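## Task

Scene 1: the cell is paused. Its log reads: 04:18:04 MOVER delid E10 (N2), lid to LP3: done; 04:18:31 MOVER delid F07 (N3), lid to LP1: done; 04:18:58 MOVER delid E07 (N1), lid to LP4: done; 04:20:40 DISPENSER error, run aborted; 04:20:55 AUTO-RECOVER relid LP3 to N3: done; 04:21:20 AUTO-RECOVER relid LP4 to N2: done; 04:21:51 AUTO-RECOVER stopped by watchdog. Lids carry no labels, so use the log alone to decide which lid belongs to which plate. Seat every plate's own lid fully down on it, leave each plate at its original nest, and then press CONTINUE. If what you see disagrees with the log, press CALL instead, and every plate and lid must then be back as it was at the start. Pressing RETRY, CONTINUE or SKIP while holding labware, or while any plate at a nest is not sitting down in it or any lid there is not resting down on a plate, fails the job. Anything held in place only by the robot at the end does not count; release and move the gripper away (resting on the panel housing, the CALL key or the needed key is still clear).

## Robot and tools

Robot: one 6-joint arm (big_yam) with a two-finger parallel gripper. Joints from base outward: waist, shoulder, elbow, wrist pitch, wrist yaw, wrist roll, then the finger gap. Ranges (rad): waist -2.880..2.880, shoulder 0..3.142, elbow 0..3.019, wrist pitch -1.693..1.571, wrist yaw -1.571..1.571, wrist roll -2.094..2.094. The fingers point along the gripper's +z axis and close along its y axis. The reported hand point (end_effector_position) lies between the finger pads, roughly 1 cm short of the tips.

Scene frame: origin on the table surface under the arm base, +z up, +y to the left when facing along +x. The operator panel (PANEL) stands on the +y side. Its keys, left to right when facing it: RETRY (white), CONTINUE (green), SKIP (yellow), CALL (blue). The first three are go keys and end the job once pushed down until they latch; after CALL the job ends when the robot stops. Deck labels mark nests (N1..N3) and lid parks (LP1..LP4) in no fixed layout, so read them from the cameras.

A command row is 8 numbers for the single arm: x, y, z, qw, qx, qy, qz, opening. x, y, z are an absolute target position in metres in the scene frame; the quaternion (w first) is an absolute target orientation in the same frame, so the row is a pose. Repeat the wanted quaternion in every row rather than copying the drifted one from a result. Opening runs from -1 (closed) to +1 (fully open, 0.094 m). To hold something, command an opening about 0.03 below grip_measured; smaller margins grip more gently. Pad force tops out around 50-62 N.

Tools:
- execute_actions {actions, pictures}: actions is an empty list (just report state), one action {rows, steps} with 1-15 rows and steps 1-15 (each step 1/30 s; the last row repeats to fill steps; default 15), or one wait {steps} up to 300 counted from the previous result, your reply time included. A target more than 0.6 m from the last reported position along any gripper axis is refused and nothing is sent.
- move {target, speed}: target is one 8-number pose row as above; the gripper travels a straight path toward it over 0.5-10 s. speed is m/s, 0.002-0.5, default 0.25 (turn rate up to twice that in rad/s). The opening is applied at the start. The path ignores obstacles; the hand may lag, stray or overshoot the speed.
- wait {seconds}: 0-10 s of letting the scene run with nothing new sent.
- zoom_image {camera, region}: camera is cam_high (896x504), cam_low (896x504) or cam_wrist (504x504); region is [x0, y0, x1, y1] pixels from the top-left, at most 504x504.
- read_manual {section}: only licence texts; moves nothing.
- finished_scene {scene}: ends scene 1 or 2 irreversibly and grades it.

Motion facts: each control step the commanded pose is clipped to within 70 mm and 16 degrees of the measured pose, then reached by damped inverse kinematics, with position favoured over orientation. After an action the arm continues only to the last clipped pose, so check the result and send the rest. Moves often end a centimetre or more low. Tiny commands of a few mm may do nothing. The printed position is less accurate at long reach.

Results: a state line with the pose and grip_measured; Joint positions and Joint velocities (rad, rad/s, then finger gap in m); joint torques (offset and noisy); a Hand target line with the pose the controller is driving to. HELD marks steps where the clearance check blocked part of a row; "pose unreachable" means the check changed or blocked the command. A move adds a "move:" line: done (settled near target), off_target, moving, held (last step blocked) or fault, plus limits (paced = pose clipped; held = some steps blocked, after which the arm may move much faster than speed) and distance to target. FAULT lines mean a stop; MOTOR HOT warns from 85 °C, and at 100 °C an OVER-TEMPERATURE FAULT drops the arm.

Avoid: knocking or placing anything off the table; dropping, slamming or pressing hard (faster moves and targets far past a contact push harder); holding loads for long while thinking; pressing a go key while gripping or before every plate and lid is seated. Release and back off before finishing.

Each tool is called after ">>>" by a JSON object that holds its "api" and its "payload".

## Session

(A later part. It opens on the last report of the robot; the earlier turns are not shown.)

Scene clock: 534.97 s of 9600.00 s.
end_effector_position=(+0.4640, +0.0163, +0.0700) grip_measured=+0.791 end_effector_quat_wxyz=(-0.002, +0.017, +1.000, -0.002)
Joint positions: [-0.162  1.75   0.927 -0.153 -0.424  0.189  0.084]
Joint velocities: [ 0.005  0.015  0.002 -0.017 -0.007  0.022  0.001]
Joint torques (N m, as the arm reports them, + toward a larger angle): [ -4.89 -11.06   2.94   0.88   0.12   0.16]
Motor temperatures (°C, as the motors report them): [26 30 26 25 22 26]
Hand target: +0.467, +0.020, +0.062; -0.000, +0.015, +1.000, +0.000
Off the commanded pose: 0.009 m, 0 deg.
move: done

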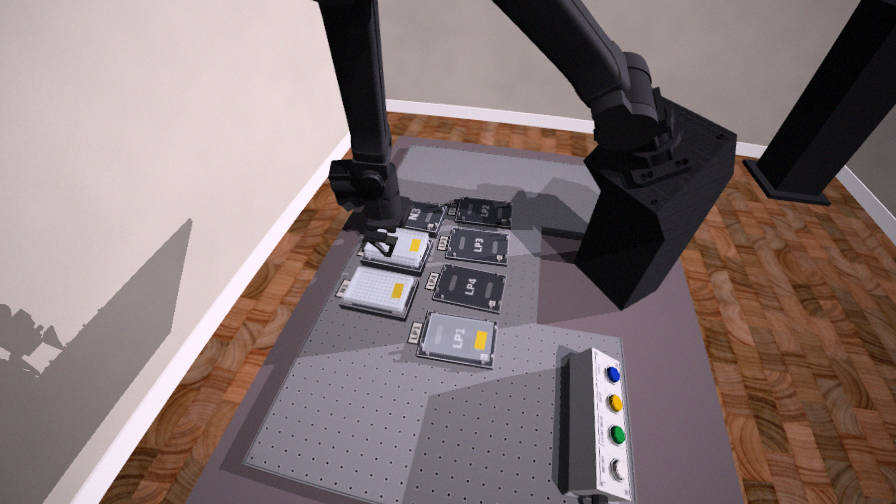

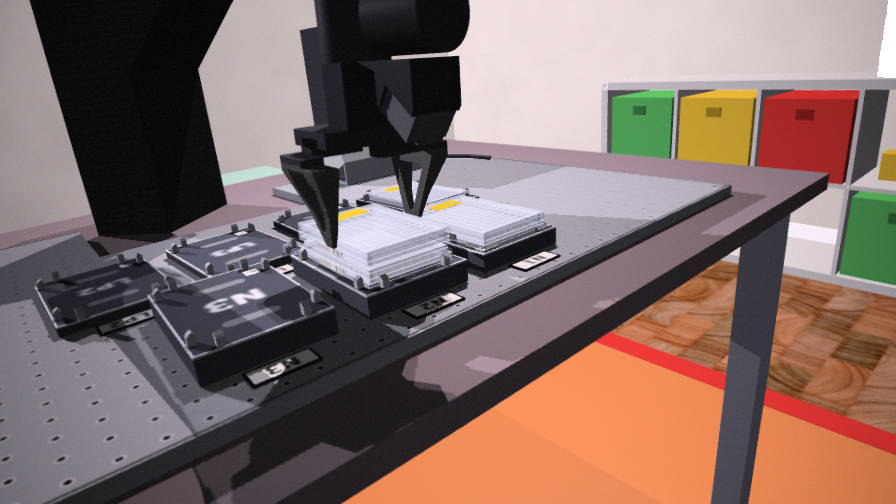

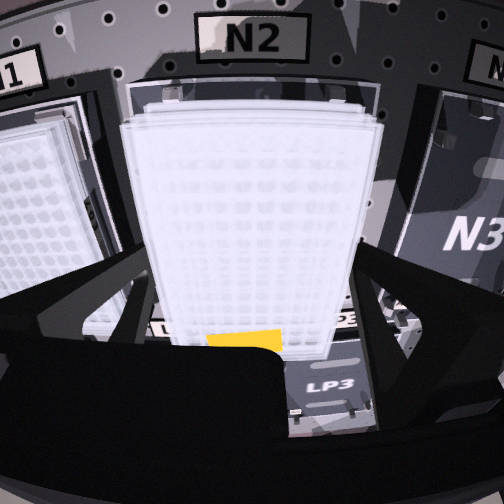

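>>> {"api": "move", "payload": {"target": [0.464, 0.013, 0.11, 0, 0.017, 1, 0, 0.765], "speed": 0.03}}

>>> {"api": "move", "payload": {"target": [0.462, -0.118, 0.11, 0, 0.017, 1, 0, 0.765], "speed": 0.06}}

>>> {"api": "move", "payload": {"target": [0.4655, -0.1135, 0.066, 0, 0.017, 1, 0, 0.765], "speed": 0.03}}

>>> {"api": "zoom_image", "payload": {"camera": "cam_wrist", "region": [100, 70, 400, 360]}}

Scene clock: 546.90 s of 9600.00 s.
end_effector_position=(+0.4629, +0.0158, +0.1010) grip_measured=+0.791 end_effector_quat_wxyz=(-0.002, +0.017, +1.000, +0.002)
Joint positions: [-0.195  1.671  0.895 -0.212 -0.451  0.159  0.084]
Joint velocities: [ 0.005 -0.005 -0.007  0.012 -0.051  0.037 -0.   ]
Joint torques (N m, as the arm reports them, + toward a larger angle): [ -6.59 -14.1    1.29  -0.05  -0.12  -0.08]
Motor temperatures (°C, as the motors report them): [26 30 26 25 22 26]
Hand target: +0.464, +0.013, +0.110; +0.000, +0.017, +1.000, -0.000
Off the commanded pose: 0.009 m, 0 deg.
After step 90, 7.27 s passed at rest.
move: done

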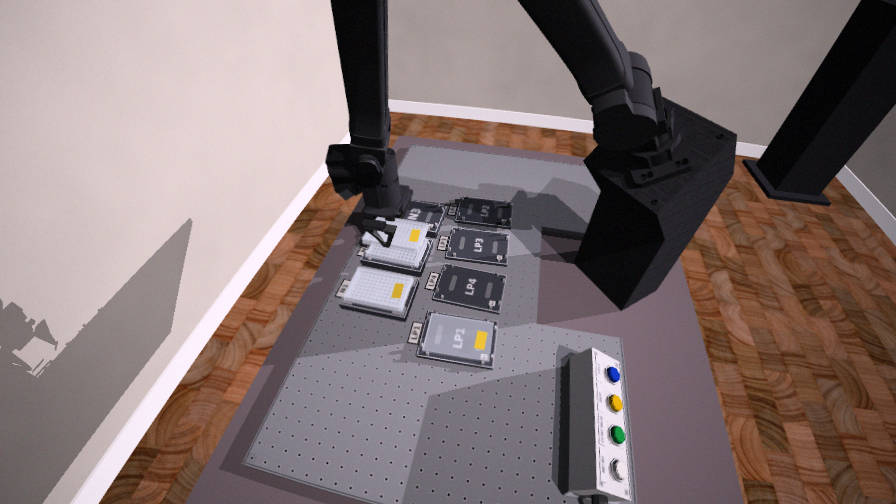

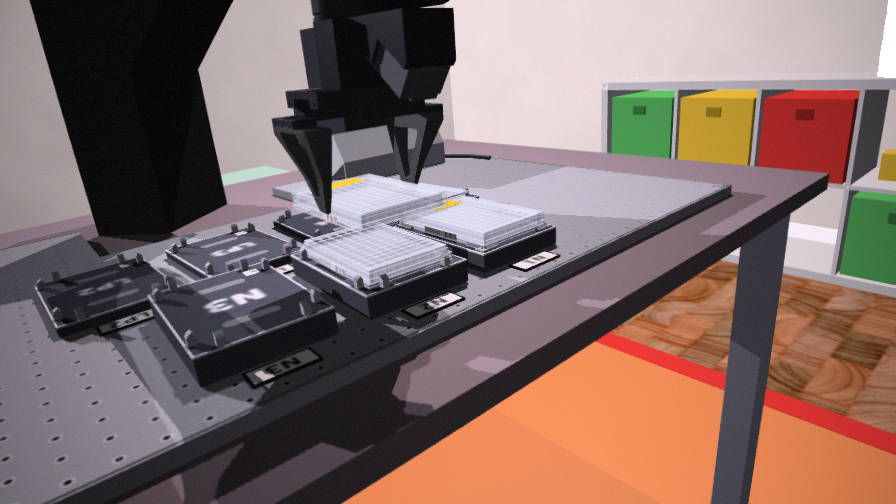

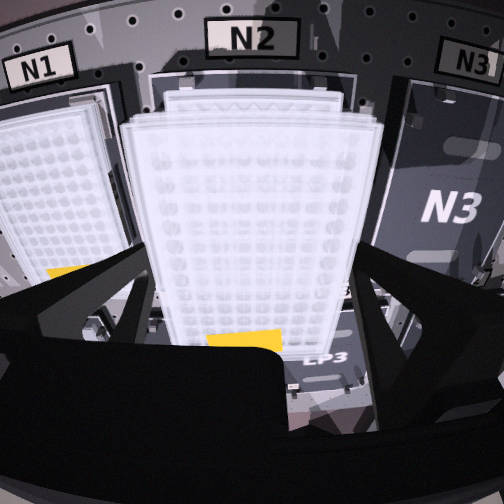

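Scene clock: 549.47 s of 9600.00 s.
end_effector_position=(+0.4634, -0.1103, +0.1108) grip_measured=+0.791 end_effector_quat_wxyz=(+0.004, +0.014, +1.000, -0.000)
Joint positions: [-0.447  1.825  0.965 -0.236 -0.573 -0.088  0.084]
Joint velocities: [-0.015 -0.005 -0.002 -0.007 -0.037 -0.125 -0.001]
Joint torques (N m, as the arm reports them, + toward a larger angle): [ -7.64 -10.55   4.09   0.06  -0.12  -0.06]
Motor temperatures (°C, as the motors report them): [26 30 26 25 22 26]
Hand target: +0.465, -0.119, +0.109; +0.001, +0.016, +1.000, -0.001
Off the commanded pose: 0.008 m, 1 deg.
move: done

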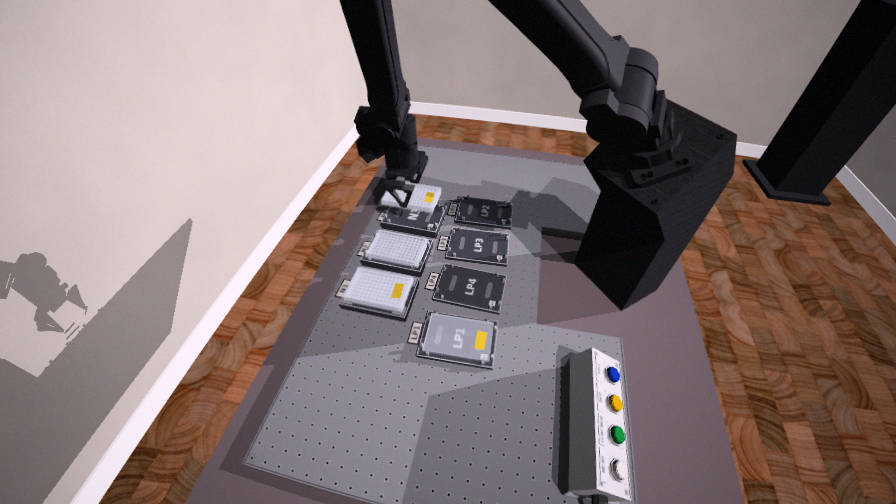

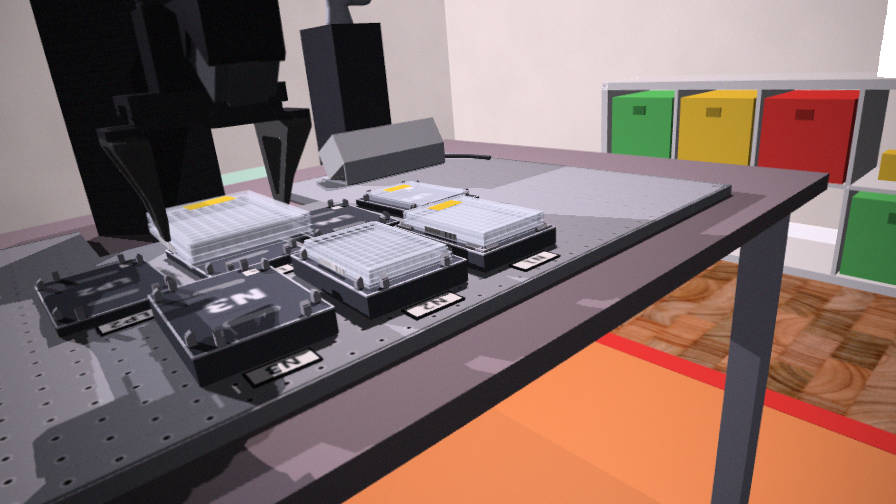

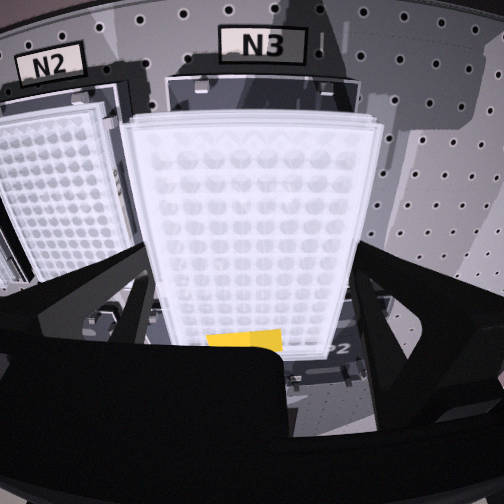

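Scene clock: 551.27 s of 9600.00 s.
end_effector_position=(+0.4621, -0.1157, +0.0752) grip_measured=+0.791 end_effector_quat_wxyz=(-0.001, +0.020, +1.000, -0.002)
Joint positions: [-0.416  1.916  1.003 -0.177 -0.555 -0.049  0.084]
Joint velocities: [-0.015 -0.005 -0.002 -0.022  0.022 -0.007 -0.   ]
Joint torques (N m, as the arm reports them, + toward a larger angle): [ -6.14 -11.     3.19   0.99   0.07   0.13]
Motor temperatures (°C, as the motors report them): [26 30 26 25 22 26]
Hand target: +0.466, -0.113, +0.066; -0.000, +0.017, +1.000, +0.000
Off the commanded pose: 0.010 m, 0 deg.
move: done

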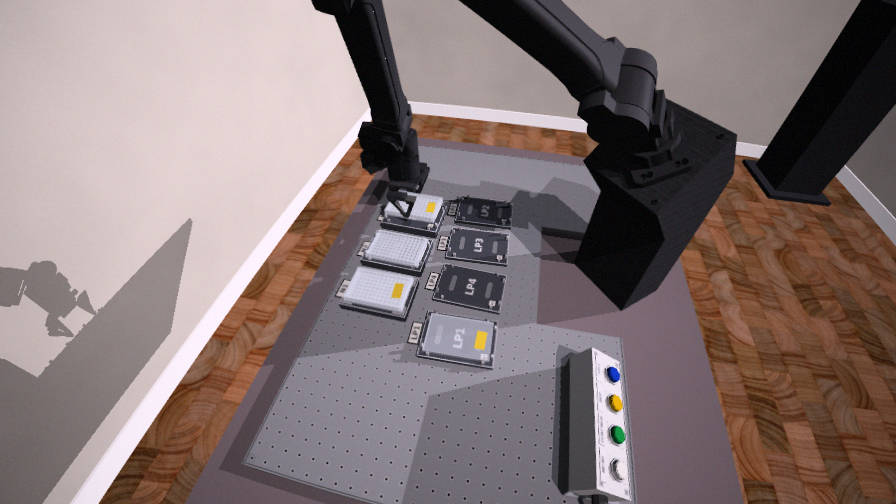

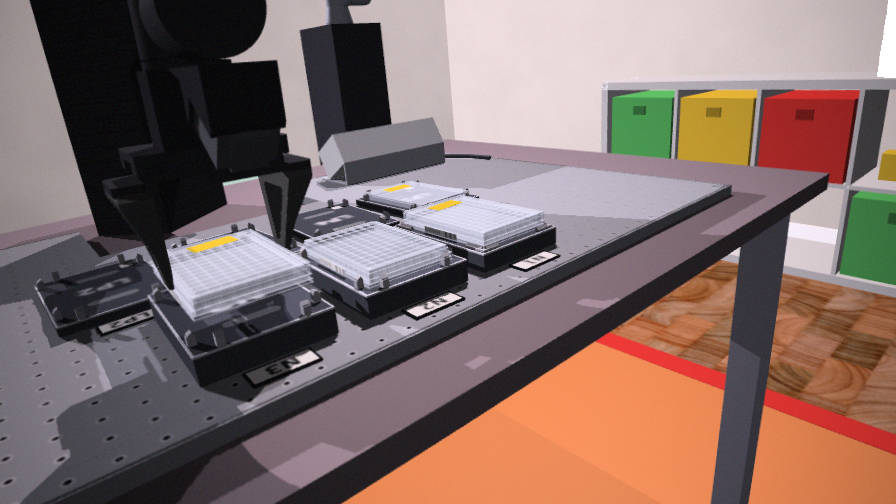

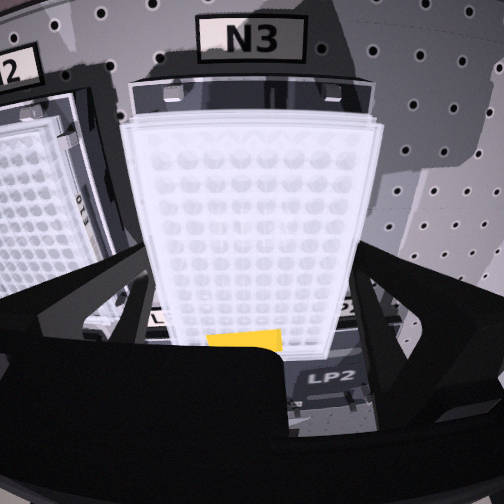

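Region (100, 70, 400, 360) of cam_wrist's 504x504 image, scaled by 1.680, with more detail than that image has; it fills the top 487 rows of this view, and the rest is white.

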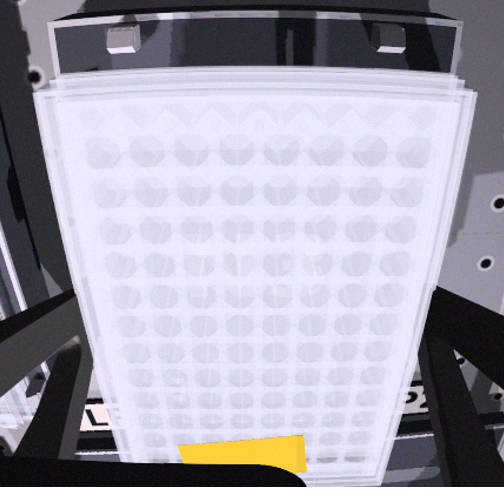

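>>> {"api": "execute_actions", "payload": {"actions": [{"rows": [[0.4657, -0.1135, 0.0653, 0, 0.017, 1, 0, 0.765],[0.4659, -0.1135, 0.0646, 0, 0.017, 1, 0, 0.765],[0.4661, -0.1135, 0.0639, 0, 0.017, 1, 0, 0.765],[0.4663, -0.1135, 0.0632, 0, 0.017, 1, 0, 0.765],[0.4665, -0.1135, 0.0625, 0, 0.017, 1, 0, 0.765],[0.4665, -0.1135, 0.0618, 0, 0.017, 1, 0, 0.765],[0.4665, -0.1135, 0.0611, 0, 0.017, 1, 0, 0.765],[0.4665, -0.1135, 0.0604, 0, 0.017, 1, 0, 0.765],[0.4665, -0.1135, 0.0597, 0, 0.017, 1, 0, 0.765],[0.4665, -0.1135, 0.059, 0, 0.017, 1, 0, 0.765],[0.4665, -0.1135, 0.0583, 0, 0.017, 1, 0, 0.765],[0.4665, -0.1135, 0.0576, 0, 0.017, 1, 0, 0.765],[0.4665, -0.1135, 0.057, 0, 0.017, 1, 0, 0.765]], "steps": 15}], "pictures": false}}

Scene clock: 573.67 s of 9600.00 s.
end_effector_position=(+0.4643, -0.1161, +0.0677) grip_measured=+0.791 end_effector_quat_wxyz=(+0.000, +0.019, +1.000, -0.002)
Joint positions: [-0.408  1.934  1.014 -0.162 -0.551 -0.041  0.084]
Joint velocities: [ 0.015  0.024 -0.007  0.012 -0.007  0.066  0.   ]
Joint torques (N m, as the arm reports them, + toward a larger angle): [ -6.56 -10.74   2.93   0.89   0.06   0.15]
Motor temperatures (°C, as the motors report them): [26 30 26 26 22 26]
Hand target: +0.466, -0.113, +0.057; -0.000, +0.017, +1.000, +0.000
Off the commanded pose: 0.011 m, 0 deg.
Steps of this call (steps 1 to 90: nothing new was sent; then 18.90 s passed at rest; steps 91 to 105: all 15 steps of this action). Readings (end_effector_position):
91: (+0.4621, -0.1157, +0.0752)
92: (+0.4622, -0.1157, +0.0752)
94: (+0.4625, -0.1161, +0.0750)
98: (+0.4643, -0.1166, +0.0728)
105: the state above

>>> {"api": "execute_actions", "payload": {"actions": [{"rows": [[0.4662, -0.1135, 0.0563, 0, 0.017, 1, 0, 0.765],[0.466, -0.1135, 0.0556, 0, 0.017, 1, 0, 0.765],[0.466, -0.1135, 0.0549, 0, 0.017, 1, 0, 0.765],[0.466, -0.1135, 0.0542, 0, 0.017, 1, 0, 0.765],[0.466, -0.1135, 0.0535, 0, 0.017, 1, 0, 0.765],[0.466, -0.1135, 0.0528, 0, 0.017, 1, 0, 0.765],[0.466, -0.1135, 0.0521, 0, 0.017, 1, 0, 0.765],[0.466, -0.1135, 0.0514, 0, 0.017, 1, 0, 0.765],[0.466, -0.1135, 0.0507, 0, 0.017, 1, 0, 0.765],[0.466, -0.1135, 0.05, 0, 0.017, 1, 0, 0.765],[0.466, -0.1135, 0.0493, 0, 0.017, 1, 0, 0.765],[0.466, -0.1135, 0.0486, 0, 0.017, 1, 0, 0.765],[0.466, -0.1135, 0.048, 0, 0.017, 1, 0, 0.765]], "steps": 15}], "pictures": false}}

Scene clock: 587.57 s of 9600.00 s.
end_effector_position=(+0.4640, -0.1156, +0.0584) grip_measured=+0.791 end_effector_quat_wxyz=(-0.000, +0.018, +1.000, -0.002)
Joint positions: [-0.397  1.955  1.023 -0.145 -0.547 -0.032  0.084]
Joint velocities: [ 0.015  0.034  0.022  0.012 -0.007 -0.11  -0.001]
Joint torques (N m, as the arm reports them, + toward a larger angle): [ -6.58 -11.61   2.58   0.83   0.11   0.13]
Motor temperatures (°C, as the motors report them): [26 30 26 26 22 26]
Hand target: +0.466, -0.113, +0.048; -0.000, +0.017, +1.000, +0.000
Off the commanded pose: 0.011 m, 0 deg.
Steps of this call (steps 1 to 90: nothing new was sent; then 10.40 s passed at rest; steps 91 to 105: all 15 steps of this action). Readings (end_effector_position):
91: (+0.4634, -0.1158, +0.0665)
92: (+0.4637, -0.1158, +0.0665)
94: (+0.4638, -0.1162, +0.0662)
98: (+0.4639, -0.1167, +0.0638)
105: the state above

>>> {"api": "execute_actions", "payload": {"actions": [{"rows": [[0.466, -0.1135, 0.0475, 0, 0.017, 1, 0, 0.765],[0.466, -0.1135, 0.047, 0, 0.017, 1, 0, 0.765],[0.466, -0.1135, 0.0465, 0, 0.017, 1, 0, 0.765],[0.466, -0.1135, 0.046, 0, 0.017, 1, 0, 0.765],[0.466, -0.1135, 0.0455, 0, 0.017, 1, 0, 0.765],[0.466, -0.1135, 0.045, 0, 0.017, 1, 0, 0.765]], "steps": 15}], "pictures": false}}

Scene clock: 599.17 s of 9600.00 s.
end_effector_position=(+0.4637, -0.1160, +0.0560) grip_measured=+0.791 end_effector_quat_wxyz=(+0.000, +0.019, +1.000, -0.002)
Joint positions: [-0.395  1.961  1.025 -0.139 -0.545 -0.028  0.084]
Joint velocities: [-0.005 -0.015 -0.002  0.007 -0.007 -0.007 -0.   ]
Joint torques (N m, as the arm reports them, + toward a larger angle): [ -6.81 -10.92   2.76   0.86   0.12   0.2 ]
Motor temperatures (°C, as the motors report them): [26 30 26 26 22 26]
Hand target: +0.466, -0.113, +0.045; -0.000, +0.017, +1.000, +0.000
Off the commanded pose: 0.012 m, 0 deg.
Steps of this call (steps 1 to 90: nothing new was sent; then 8.10 s passed at rest; steps 91 to 105: all 15 steps of this action). Readings (end_effector_position):
91: (+0.4633, -0.1160, +0.0575)
92: (+0.4633, -0.1160, +0.0575)
94: (+0.4635, -0.1159, +0.0572)
98: (+0.4637, -0.1160, +0.0560)
105: the state above

>>> {"api": "execute_actions", "payload": {"actions": [{"rows": [[0.4637, -0.116, 0.056, 0, 0.019, 1, -0.002, 1]], "steps": 12}], "pictures": false}}

>>> {"api": "execute_actions", "payload": {"actions": [{"rows": [[0.4639, -0.1165, 0.058, 0, 0.019, 1, 0, 1],[0.4641, -0.117, 0.06, 0, 0.019, 1, 0, 1],[0.4643, -0.1175, 0.062, 0, 0.019, 1, 0, 1],[0.4645, -0.118, 0.064, 0, 0.019, 1, 0, 1],[0.4645, -0.1185, 0.065, 0, 0.019, 1, 0, 1],[0.4645, -0.1185, 0.066, 0, 0.019, 1, 0, 1],[0.4645, -0.1185, 0.067, 0, 0.019, 1, 0, 1],[0.4645, -0.1185, 0.068, 0, 0.019, 1, 0, 1]], "steps": 15}]}}

>>> {"api": "zoom_image", "payload": {"camera": "cam_low", "region": [130, 220, 350, 380]}}

Scene clock: 612.17 s of 9600.00 s.
end_effector_position=(+0.4637, -0.1160, +0.0560) grip_measured=+1.000 end_effector_quat_wxyz=(+0.000, +0.019, +1.000, -0.002)
Joint positions: [-0.395  1.961  1.025 -0.139 -0.545 -0.028  0.094]
Joint velocities: [-0.015 -0.015  0.012 -0.007 -0.022 -0.007  0.   ]
Joint torques (N m, as the arm reports them, + toward a larger angle): [ -7.85 -13.06   1.33   0.6   -0.05   0.03]
Motor temperatures (°C, as the motors report them): [26 30 26 26 22 26]
Hand target: +0.464, -0.116, +0.056; -0.000, +0.019, +1.000, -0.002
Off the commanded pose: 0.000 m, 0 deg.
Steps of this call (steps 1 to 90: nothing new was sent; then 9.60 s passed at rest; steps 91 to 102: all 12 steps of this action). Readings (end_effector_position):
91: (+0.4637, -0.1160, +0.0560)
92: (+0.4637, -0.1160, +0.0560)
94: (+0.4637, -0.1160, +0.0560)
98: (+0.4637, -0.1160, +0.0560)
102: the state above

Scene clock: 612.67 s of 9600.00 s.
end_effector_position=(+0.4618, -0.1156, +0.0574) grip_measured=+1.000 end_effector_quat_wxyz=(-0.004, +0.019, +1.000, +0.002)
Joint positions: [-0.399  1.96   1.025 -0.152 -0.555 -0.037  0.094]
Joint velocities: [-0.005  0.005  0.002 -0.007  0.007 -0.081  0.   ]
Joint torques (N m, as the arm reports them, + toward a larger angle): [ -8.58 -15.1    0.55  -0.14  -0.17  -0.12]
Motor temperatures (°C, as the motors report them): [26 30 26 26 22 26]
Hand target: +0.464, -0.119, +0.068; -0.000, +0.019, +1.000, -0.000
Off the commanded pose: 0.011 m, 1 deg.
Steps of this call (steps 1 to 15: all 15 steps of this action). Readings (end_effector_position):
1: (+0.4638, -0.1157, +0.0560)
2: (+0.4638, -0.1154, +0.0560)
4: (+0.4636, -0.1149, +0.0560)
8: (+0.4618, -0.1144, +0.0561)
15: the state above

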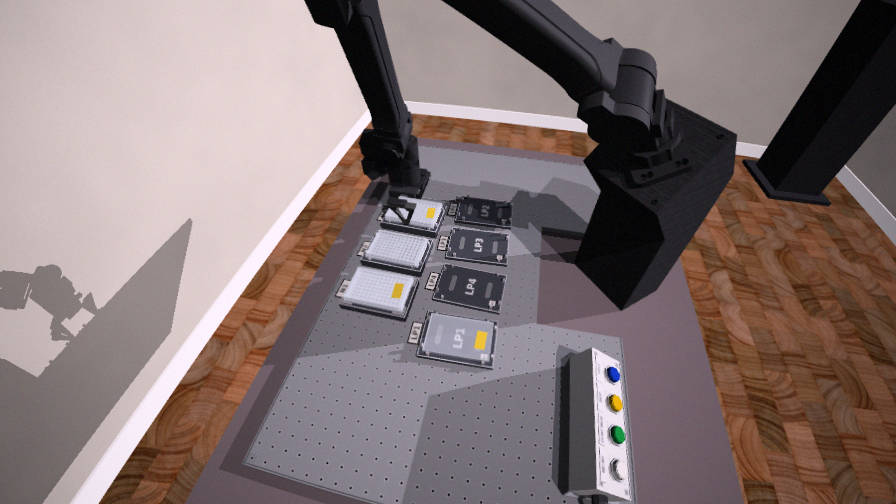

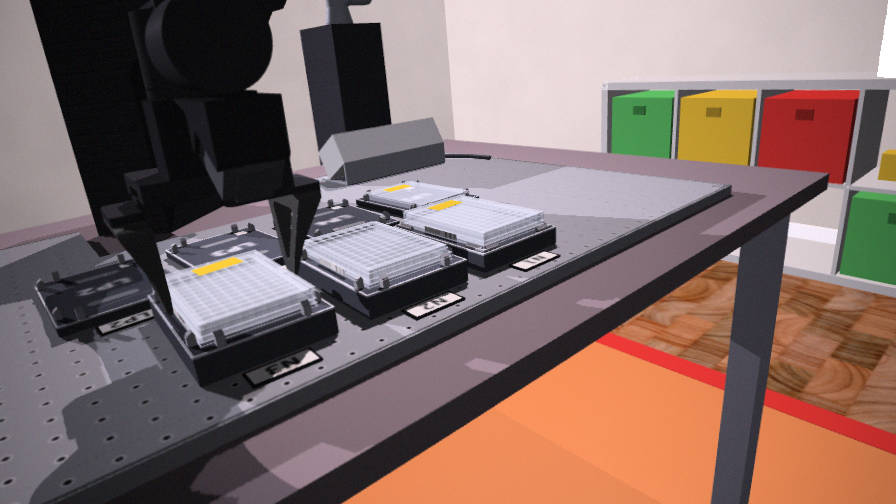

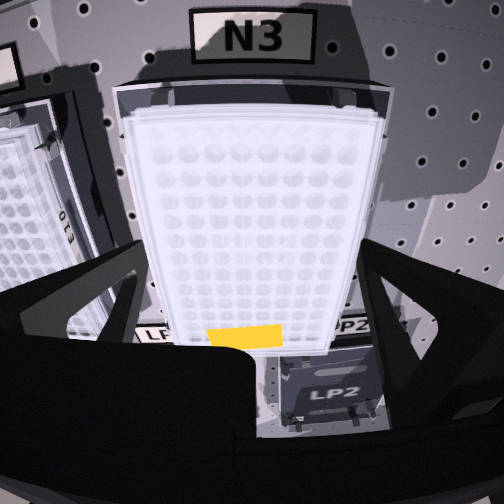

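Region (130, 220, 350, 380) of cam_low's 896x504 image, scaled by 2.291, with more detail than that image has; it fills the top 367 rows of this view, and the rest is white.

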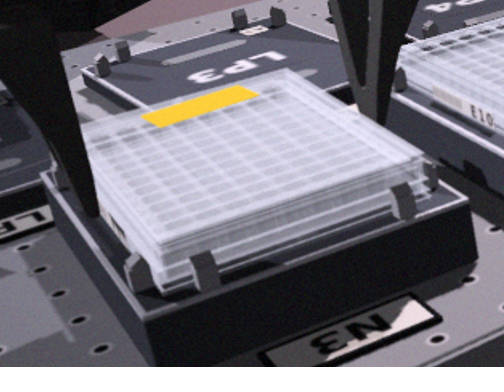

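>>> {"api": "execute_actions", "payload": {"actions": [{"rows": [[0.4645, -0.1185, 0.0685, 0, 0.019, 1, 0, 1],[0.4645, -0.1185, 0.069, 0, 0.019, 1, 0, 1],[0.4645, -0.1185, 0.0693, 0, 0.019, 1, 0, 1]], "steps": 15}], "pictures": false}}

Scene clock: 619.53 s of 9600.00 s.
end_effector_position=(+0.4631, -0.1151, +0.0590) grip_measured=+1.000 end_effector_quat_wxyz=(-0.003, +0.018, +1.000, +0.002)
Joint positions: [-0.399  1.956  1.025 -0.154 -0.555 -0.039  0.094]
Joint velocities: [ 0.005  0.005 -0.007 -0.002 -0.037 -0.022  0.   ]
Joint torques (N m, as the arm reports them, + toward a larger angle): [ -9.07 -14.88   0.48  -0.11  -0.14  -0.1 ]
Motor temperatures (°C, as the motors report them): [27 30 26 25 22 26]
Hand target: +0.465, -0.119, +0.069; +0.000, +0.019, +1.000, -0.000
Off the commanded pose: 0.011 m, 0 deg.
Steps of this call (steps 1 to 90: nothing new was sent; then 3.37 s passed at rest; steps 91 to 105: all 15 steps of this action). Readings (end_effector_position):
91: (+0.4619, -0.1157, +0.0576)
92: (+0.4621, -0.1156, +0.0577)
94: (+0.4622, -0.1154, +0.0580)
98: (+0.4628, -0.1153, +0.0587)
105: the state above

>>> {"api": "execute_actions", "payload": {"actions": [{"rows": [[0.4645, -0.1185, 0.0685, 0, 0.019, 1, 0, 0.765]], "steps": 15}]}}

>>> {"api": "move", "payload": {"target": [0.4645, -0.119, 0.1, 0, 0.019, 1, 0, 0.765], "speed": 0.03}}

Scene clock: 627.87 s of 9600.00 s.
end_effector_position=(+0.4631, -0.1153, +0.0591) grip_measured=+0.787 end_effector_quat_wxyz=(-0.003, +0.018, +1.000, +0.002)
Joint positions: [-0.4    1.956  1.025 -0.154 -0.556 -0.039  0.084]
Joint velocities: [-0.015  0.015 -0.002 -0.012 -0.051 -0.051  0.001]
Joint torques (N m, as the arm reports them, + toward a larger angle): [ -9.   -15.01   0.56  -0.08  -0.14  -0.05]
Motor temperatures (°C, as the motors report them): [27 31 26 25 22 26]
Hand target: +0.464, -0.119, +0.068; +0.000, +0.019, +1.000, -0.000
Off the commanded pose: 0.010 m, 0 deg.
Steps of this call (steps 1 to 90: nothing new was sent; then 4.83 s passed at rest; steps 91 to 105: all 15 steps of this action). Readings (end_effector_position):
91: (+0.4631, -0.1151, +0.0590)
92: (+0.4631, -0.1151, +0.0590)
94: (+0.4631, -0.1153, +0.0591)
98: (+0.4631, -0.1153, +0.0591)
105: the state above

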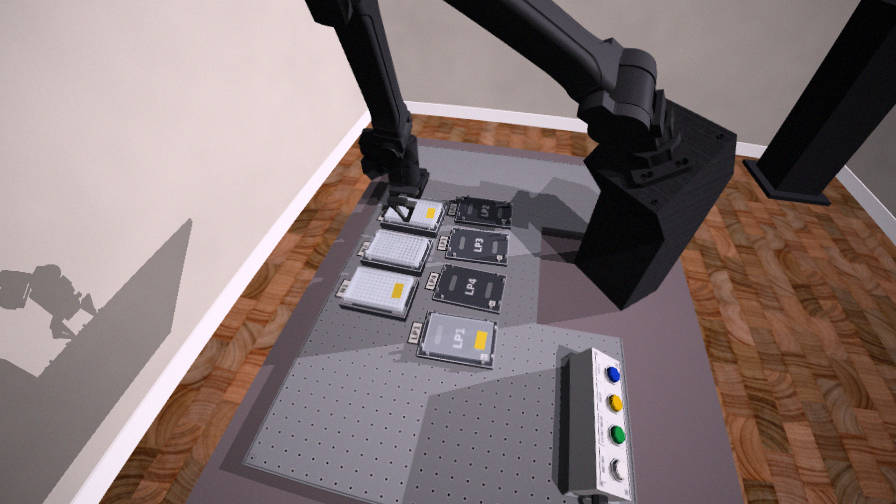

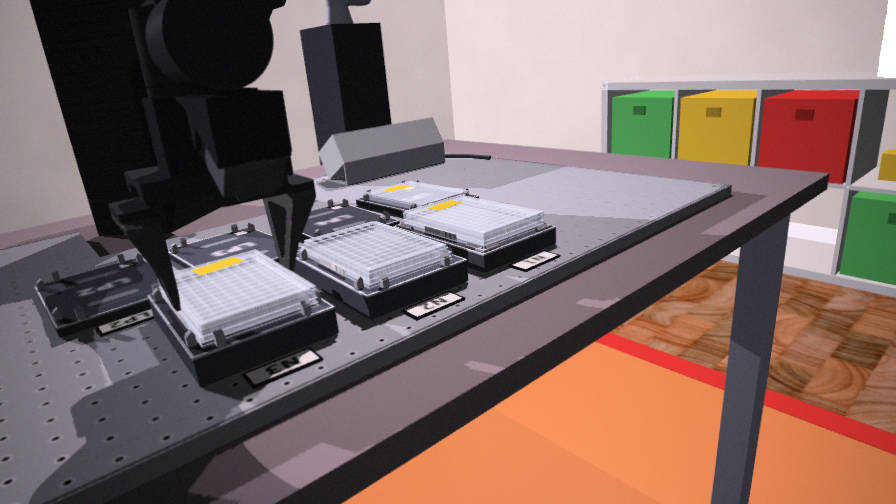

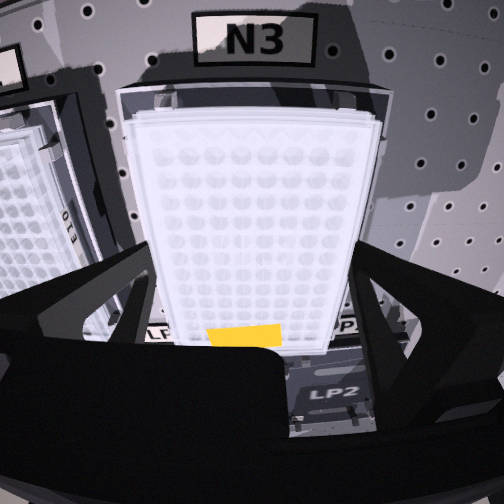

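Scene clock: 629.77 s of 9600.00 s.
end_effector_position=(+0.4635, -0.1165, +0.0904) grip_measured=+0.787 end_effector_quat_wxyz=(-0.003, +0.018, +1.000, +0.002)
Joint positions: [-0.436  1.885  0.998 -0.218 -0.571 -0.076  0.084]
Joint velocities: [-0.005 -0.005  0.012 -0.027  0.051  0.066 -0.   ]
Joint torques (N m, as the arm reports them, + toward a larger angle): [ -8.55 -14.48   1.21  -0.13  -0.09  -0.06]
Motor temperatures (°C, as the motors report them): [27 31 26 25 22 26]
Hand target: +0.464, -0.119, +0.100; +0.000, +0.019, +1.000, -0.000
Off the commanded pose: 0.010 m, 0 deg.
move: done

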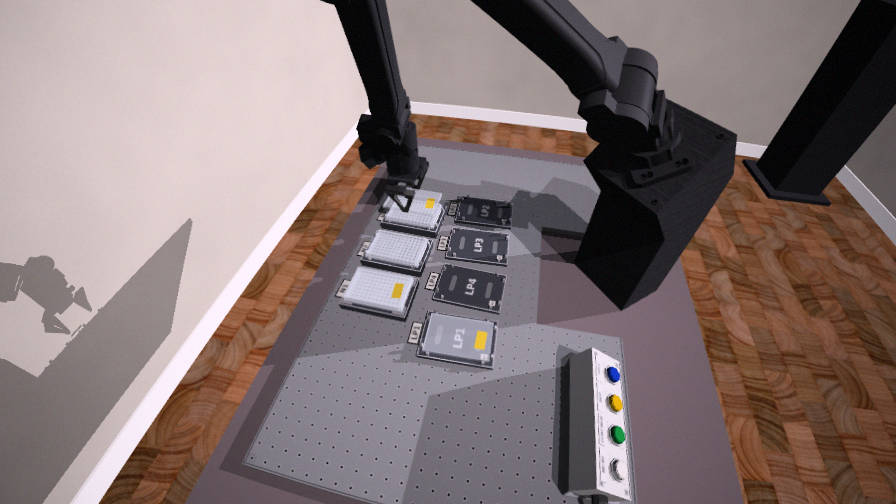

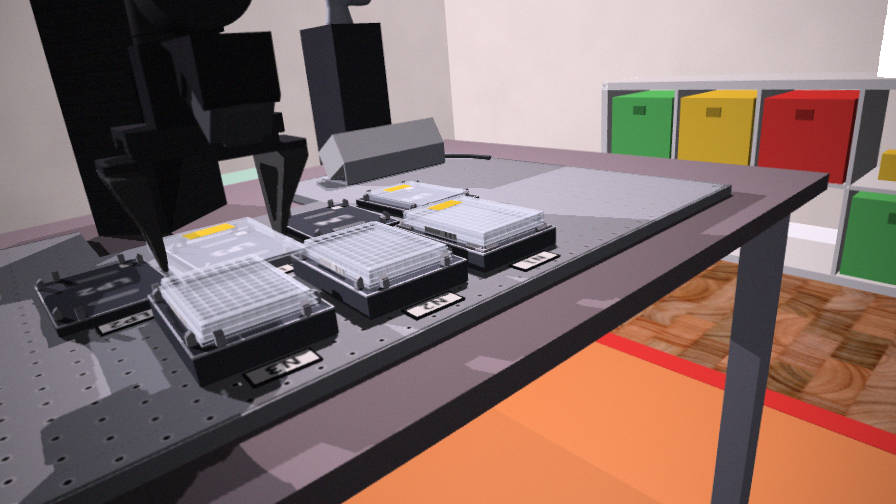

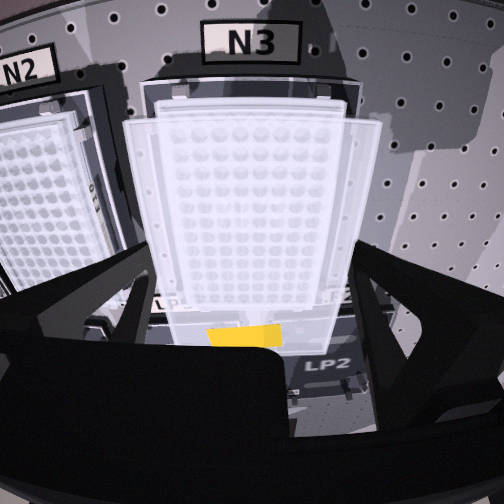

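>>> {"api": "move", "payload": {"target": [0.467, 0.015, 0.11, 0, 0.016, 1, 0, 0.76], "speed": 0.12}}

>>> {"api": "move", "payload": {"target": [0.4682, 0.0195, 0.062, 0, 0.015, 1, 0, 0.76], "speed": 0.04}}

>>> {"api": "zoom_image", "payload": {"camera": "cam_wrist", "region": [100, 70, 400, 360]}}

Scene clock: 644.40 s of 9600.00 s.
end_effector_position=(+0.4681, +0.0116, +0.1082) grip_measured=+0.787 end_effector_quat_wxyz=(+0.004, +0.011, +1.000, +0.002)
Joint positions: [-0.211  1.659  0.897 -0.218 -0.457  0.139  0.084]
Joint velocities: [-0.005 -0.015  0.007  0.017 -0.007  0.037 -0.001]
Joint torques (N m, as the arm reports them, + toward a larger angle): [ -5.38 -13.43   1.27  -0.09   0.1    0.13]
Motor temperatures (°C, as the motors report them): [27 31 26 25 22 26]
Hand target: +0.464, +0.015, +0.111; -0.000, +0.016, +1.000, +0.001
Off the commanded pose: 0.004 m, 1 deg.
After step 90, 10.13 s passed at rest.
move: done

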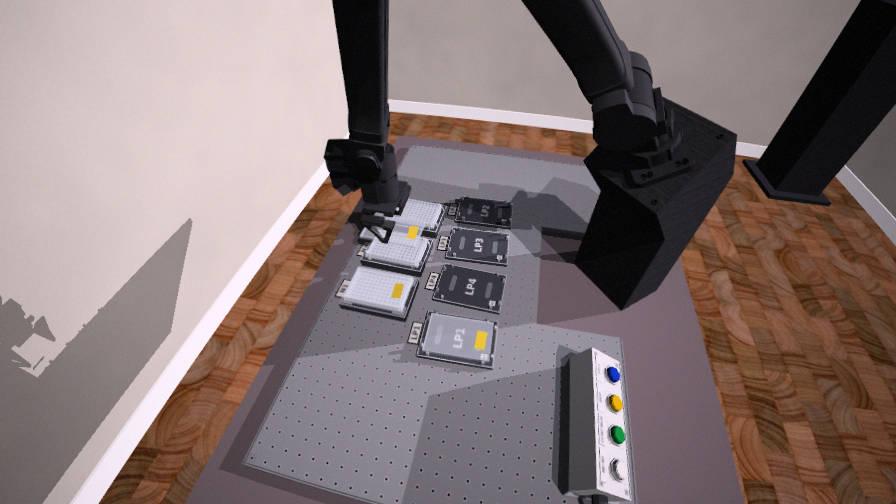

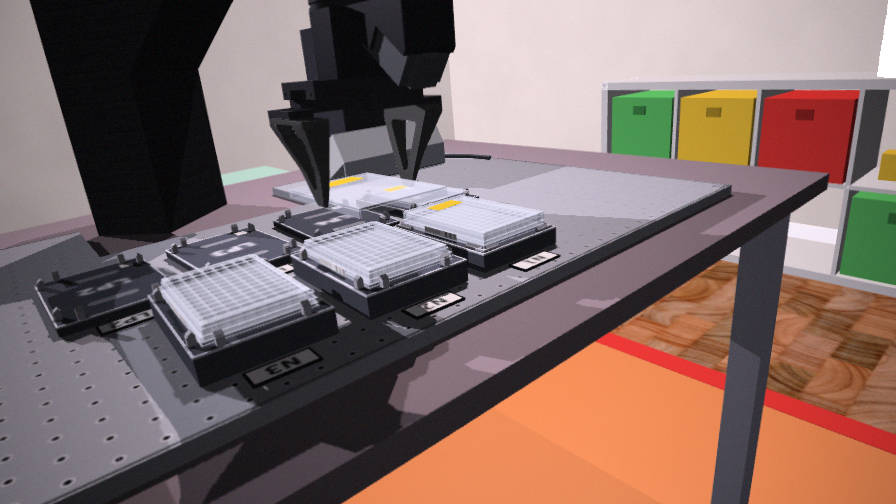

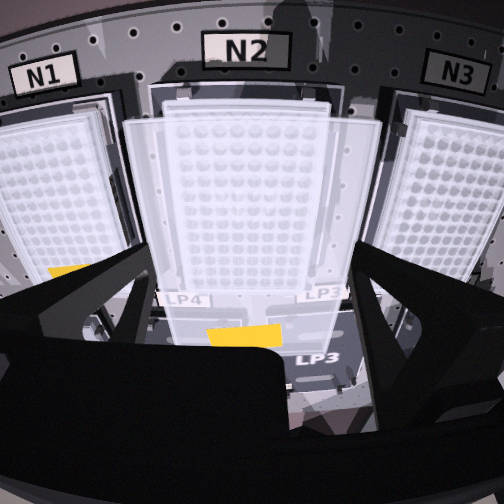

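Scene clock: 645.90 s of 9600.00 s.
end_effector_position=(+0.4652, +0.0162, +0.0705) grip_measured=+0.787 end_effector_quat_wxyz=(-0.002, +0.017, +1.000, -0.002)
Joint positions: [-0.164  1.749  0.929 -0.154 -0.424  0.189  0.084]
Joint velocities: [-0.005 -0.005 -0.002 -0.022 -0.007 -0.007 -0.002]
Joint torques (N m, as the arm reports them, + toward a larger angle): [ -4.44 -10.63   2.79   1.09   0.09   0.15]
Motor temperatures (°C, as the motors report them): [27 31 26 25 22 26]
Hand target: +0.468, +0.020, +0.062; -0.000, +0.015, +1.000, +0.000
Off the commanded pose: 0.010 m, 0 deg.
move: done

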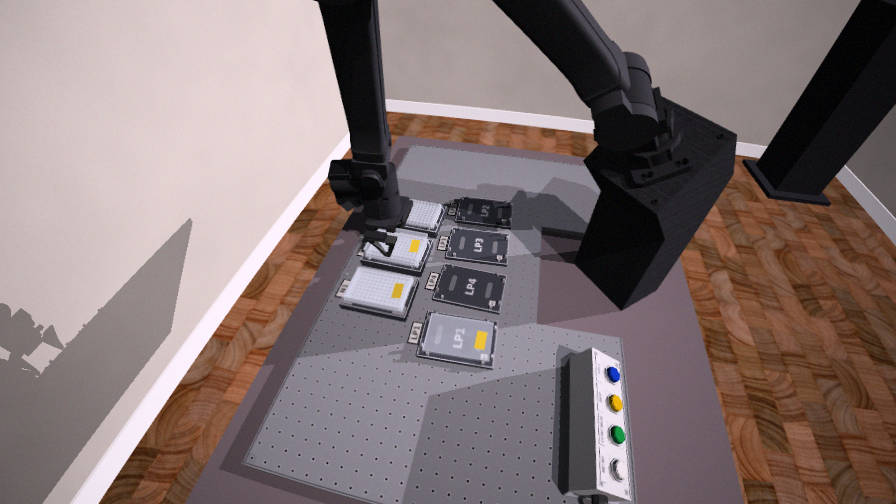

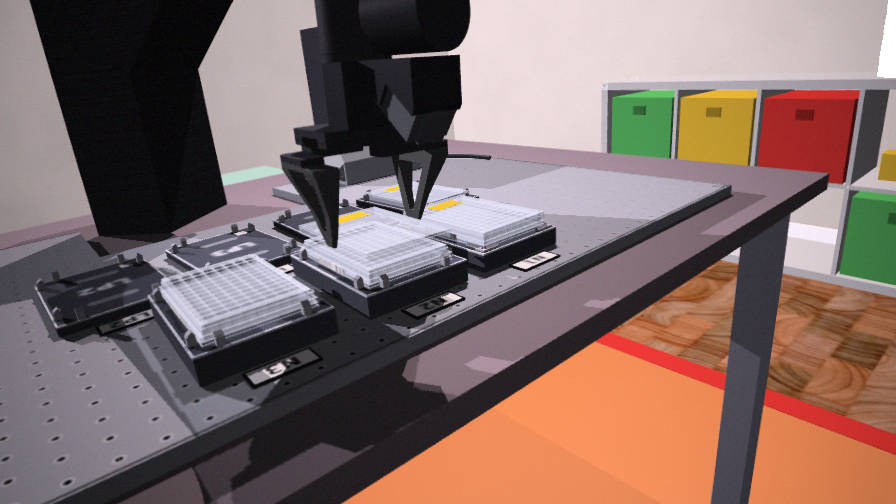

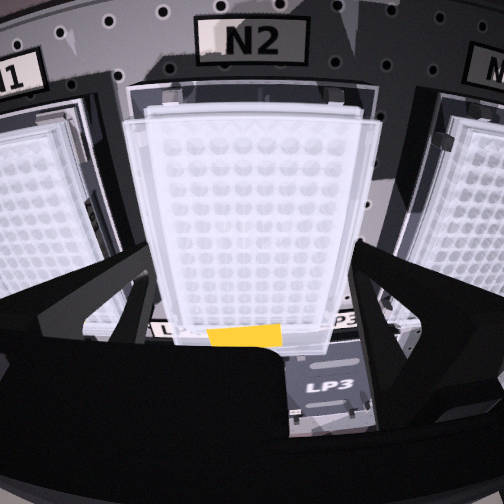

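Region (100, 70, 400, 360) of cam_wrist's 504x504 image, scaled by 1.680, with more detail than that image has; it fills the top 487 rows of this view, and the rest is white.

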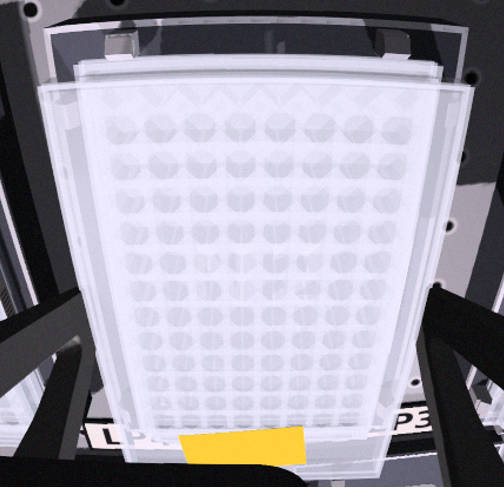

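>>> {"api": "execute_actions", "payload": {"actions": [{"rows": [[0.468, 0.0193, 0.0613, 0, 0.016, 1, 0, 0.76],[0.4678, 0.0191, 0.0606, 0, 0.016, 1, 0, 0.76],[0.4676, 0.019, 0.0599, 0, 0.016, 1, 0, 0.76],[0.4674, 0.019, 0.0592, 0, 0.016, 1, 0, 0.76],[0.4674, 0.019, 0.0585, 0, 0.016, 1, 0, 0.76],[0.4674, 0.019, 0.0578, 0, 0.016, 1, 0, 0.76],[0.4674, 0.019, 0.0571, 0, 0.016, 1, 0, 0.76],[0.4674, 0.019, 0.0564, 0, 0.016, 1, 0, 0.76],[0.4674, 0.019, 0.0557, 0, 0.016, 1, 0, 0.76],[0.4674, 0.019, 0.055, 0, 0.016, 1, 0, 0.76],[0.4674, 0.019, 0.0543, 0, 0.016, 1, 0, 0.76],[0.4674, 0.019, 0.0536, 0, 0.016, 1, 0, 0.76],[0.4674, 0.019, 0.053, 0, 0.016, 1, 0, 0.76]], "steps": 15}], "pictures": false}}

Scene clock: 664.80 s of 9600.00 s.
end_effector_position=(+0.4658, +0.0148, +0.0630) grip_measured=+0.787 end_effector_quat_wxyz=(-0.000, +0.018, +1.000, -0.003)
Joint positions: [-0.159  1.77   0.936 -0.136 -0.42   0.196  0.084]
Joint velocities: [ 0.024  0.015  0.022  0.022 -0.066 -0.007 -0.   ]
Joint torques (N m, as the arm reports them, + toward a larger angle): [ -5.15 -11.51   2.53   0.99   0.17   0.18]
Motor temperatures (°C, as the motors report them): [26 30 26 26 22 26]
Hand target: +0.467, +0.019, +0.053; -0.000, +0.016, +1.000, +0.000
Off the commanded pose: 0.011 m, 0 deg.
Steps of this call (steps 1 to 90: nothing new was sent; then 15.40 s passed at rest; steps 91 to 105: all 15 steps of this action). Readings (end_effector_position):
91: (+0.4653, +0.0161, +0.0705)
92: (+0.4655, +0.0161, +0.0705)
94: (+0.4661, +0.0160, +0.0703)
98: (+0.4660, +0.0151, +0.0683)
105: the state above

>>> {"api": "execute_actions", "payload": {"actions": [{"rows": [[0.4672, 0.0193, 0.0525, 0, 0.016, 1, 0, 0.76],[0.467, 0.0195, 0.052, 0, 0.016, 1, 0, 0.76],[0.467, 0.0195, 0.0515, 0, 0.016, 1, 0, 0.76],[0.467, 0.0195, 0.051, 0, 0.016, 1, 0, 0.76],[0.467, 0.0195, 0.0505, 0, 0.016, 1, 0, 0.76],[0.467, 0.0195, 0.05, 0, 0.016, 1, 0, 0.76],[0.467, 0.0195, 0.0495, 0, 0.016, 1, 0, 0.76],[0.467, 0.0195, 0.049, 0, 0.016, 1, 0, 0.76]], "steps": 15}]}}

>>> {"api": "zoom_image", "payload": {"camera": "cam_low", "region": [270, 190, 470, 310]}}

Scene clock: 683.57 s of 9600.00 s.
end_effector_position=(+0.4654, +0.0154, +0.0587) grip_measured=+0.787 end_effector_quat_wxyz=(-0.000, +0.018, +1.000, -0.003)
Joint positions: [-0.154  1.78   0.94  -0.128 -0.417  0.201  0.084]
Joint velocities: [-0.005  0.005 -0.022  0.007 -0.037  0.007 -0.   ]
Joint torques (N m, as the arm reports them, + toward a larger angle): [ -4.21 -10.83   2.61   1.05   0.11   0.13]
Motor temperatures (°C, as the motors report them): [26 30 26 26 22 26]
Hand target: +0.467, +0.020, +0.049; -0.000, +0.016, +1.000, +0.000
Off the commanded pose: 0.011 m, 0 deg.
Steps of this call (steps 1 to 90: nothing new was sent; then 15.27 s passed at rest; steps 91 to 105: all 15 steps of this action). Readings (end_effector_position):
91: (+0.4653, +0.0151, +0.0624)
92: (+0.4655, +0.0151, +0.0624)
94: (+0.4658, +0.0152, +0.0622)
98: (+0.4652, +0.0151, +0.0606)
105: the state above

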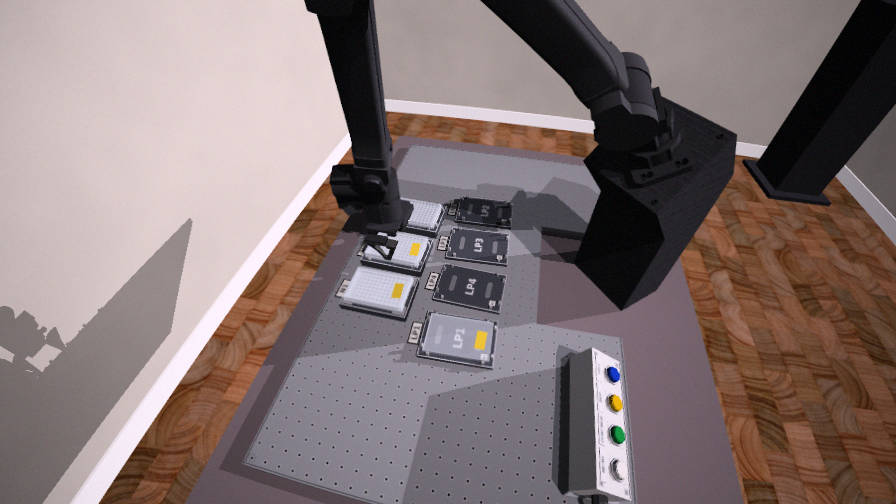

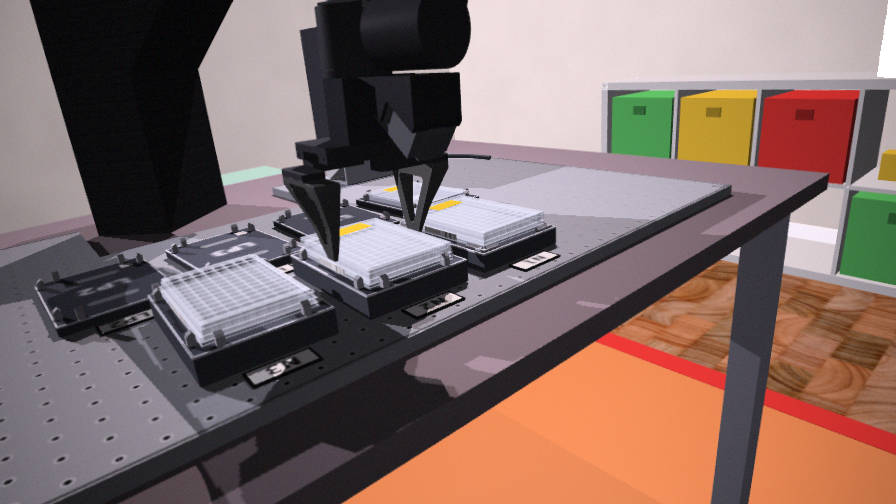

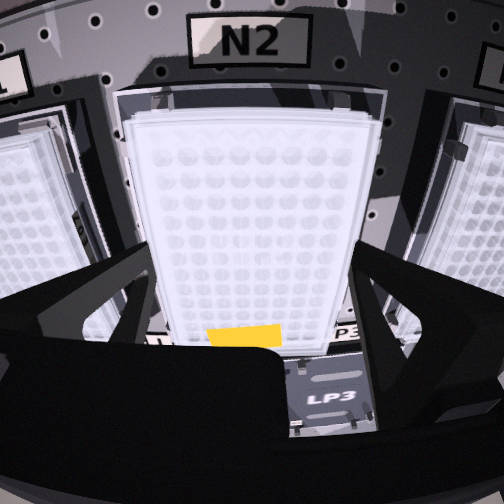

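Region (270, 190, 470, 310) of cam_low's 896x504 image, scaled by 2.520, with more detail than that image has; it fills the top 302 rows of this view, and the rest is white.

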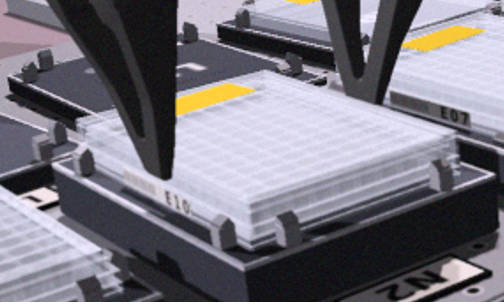

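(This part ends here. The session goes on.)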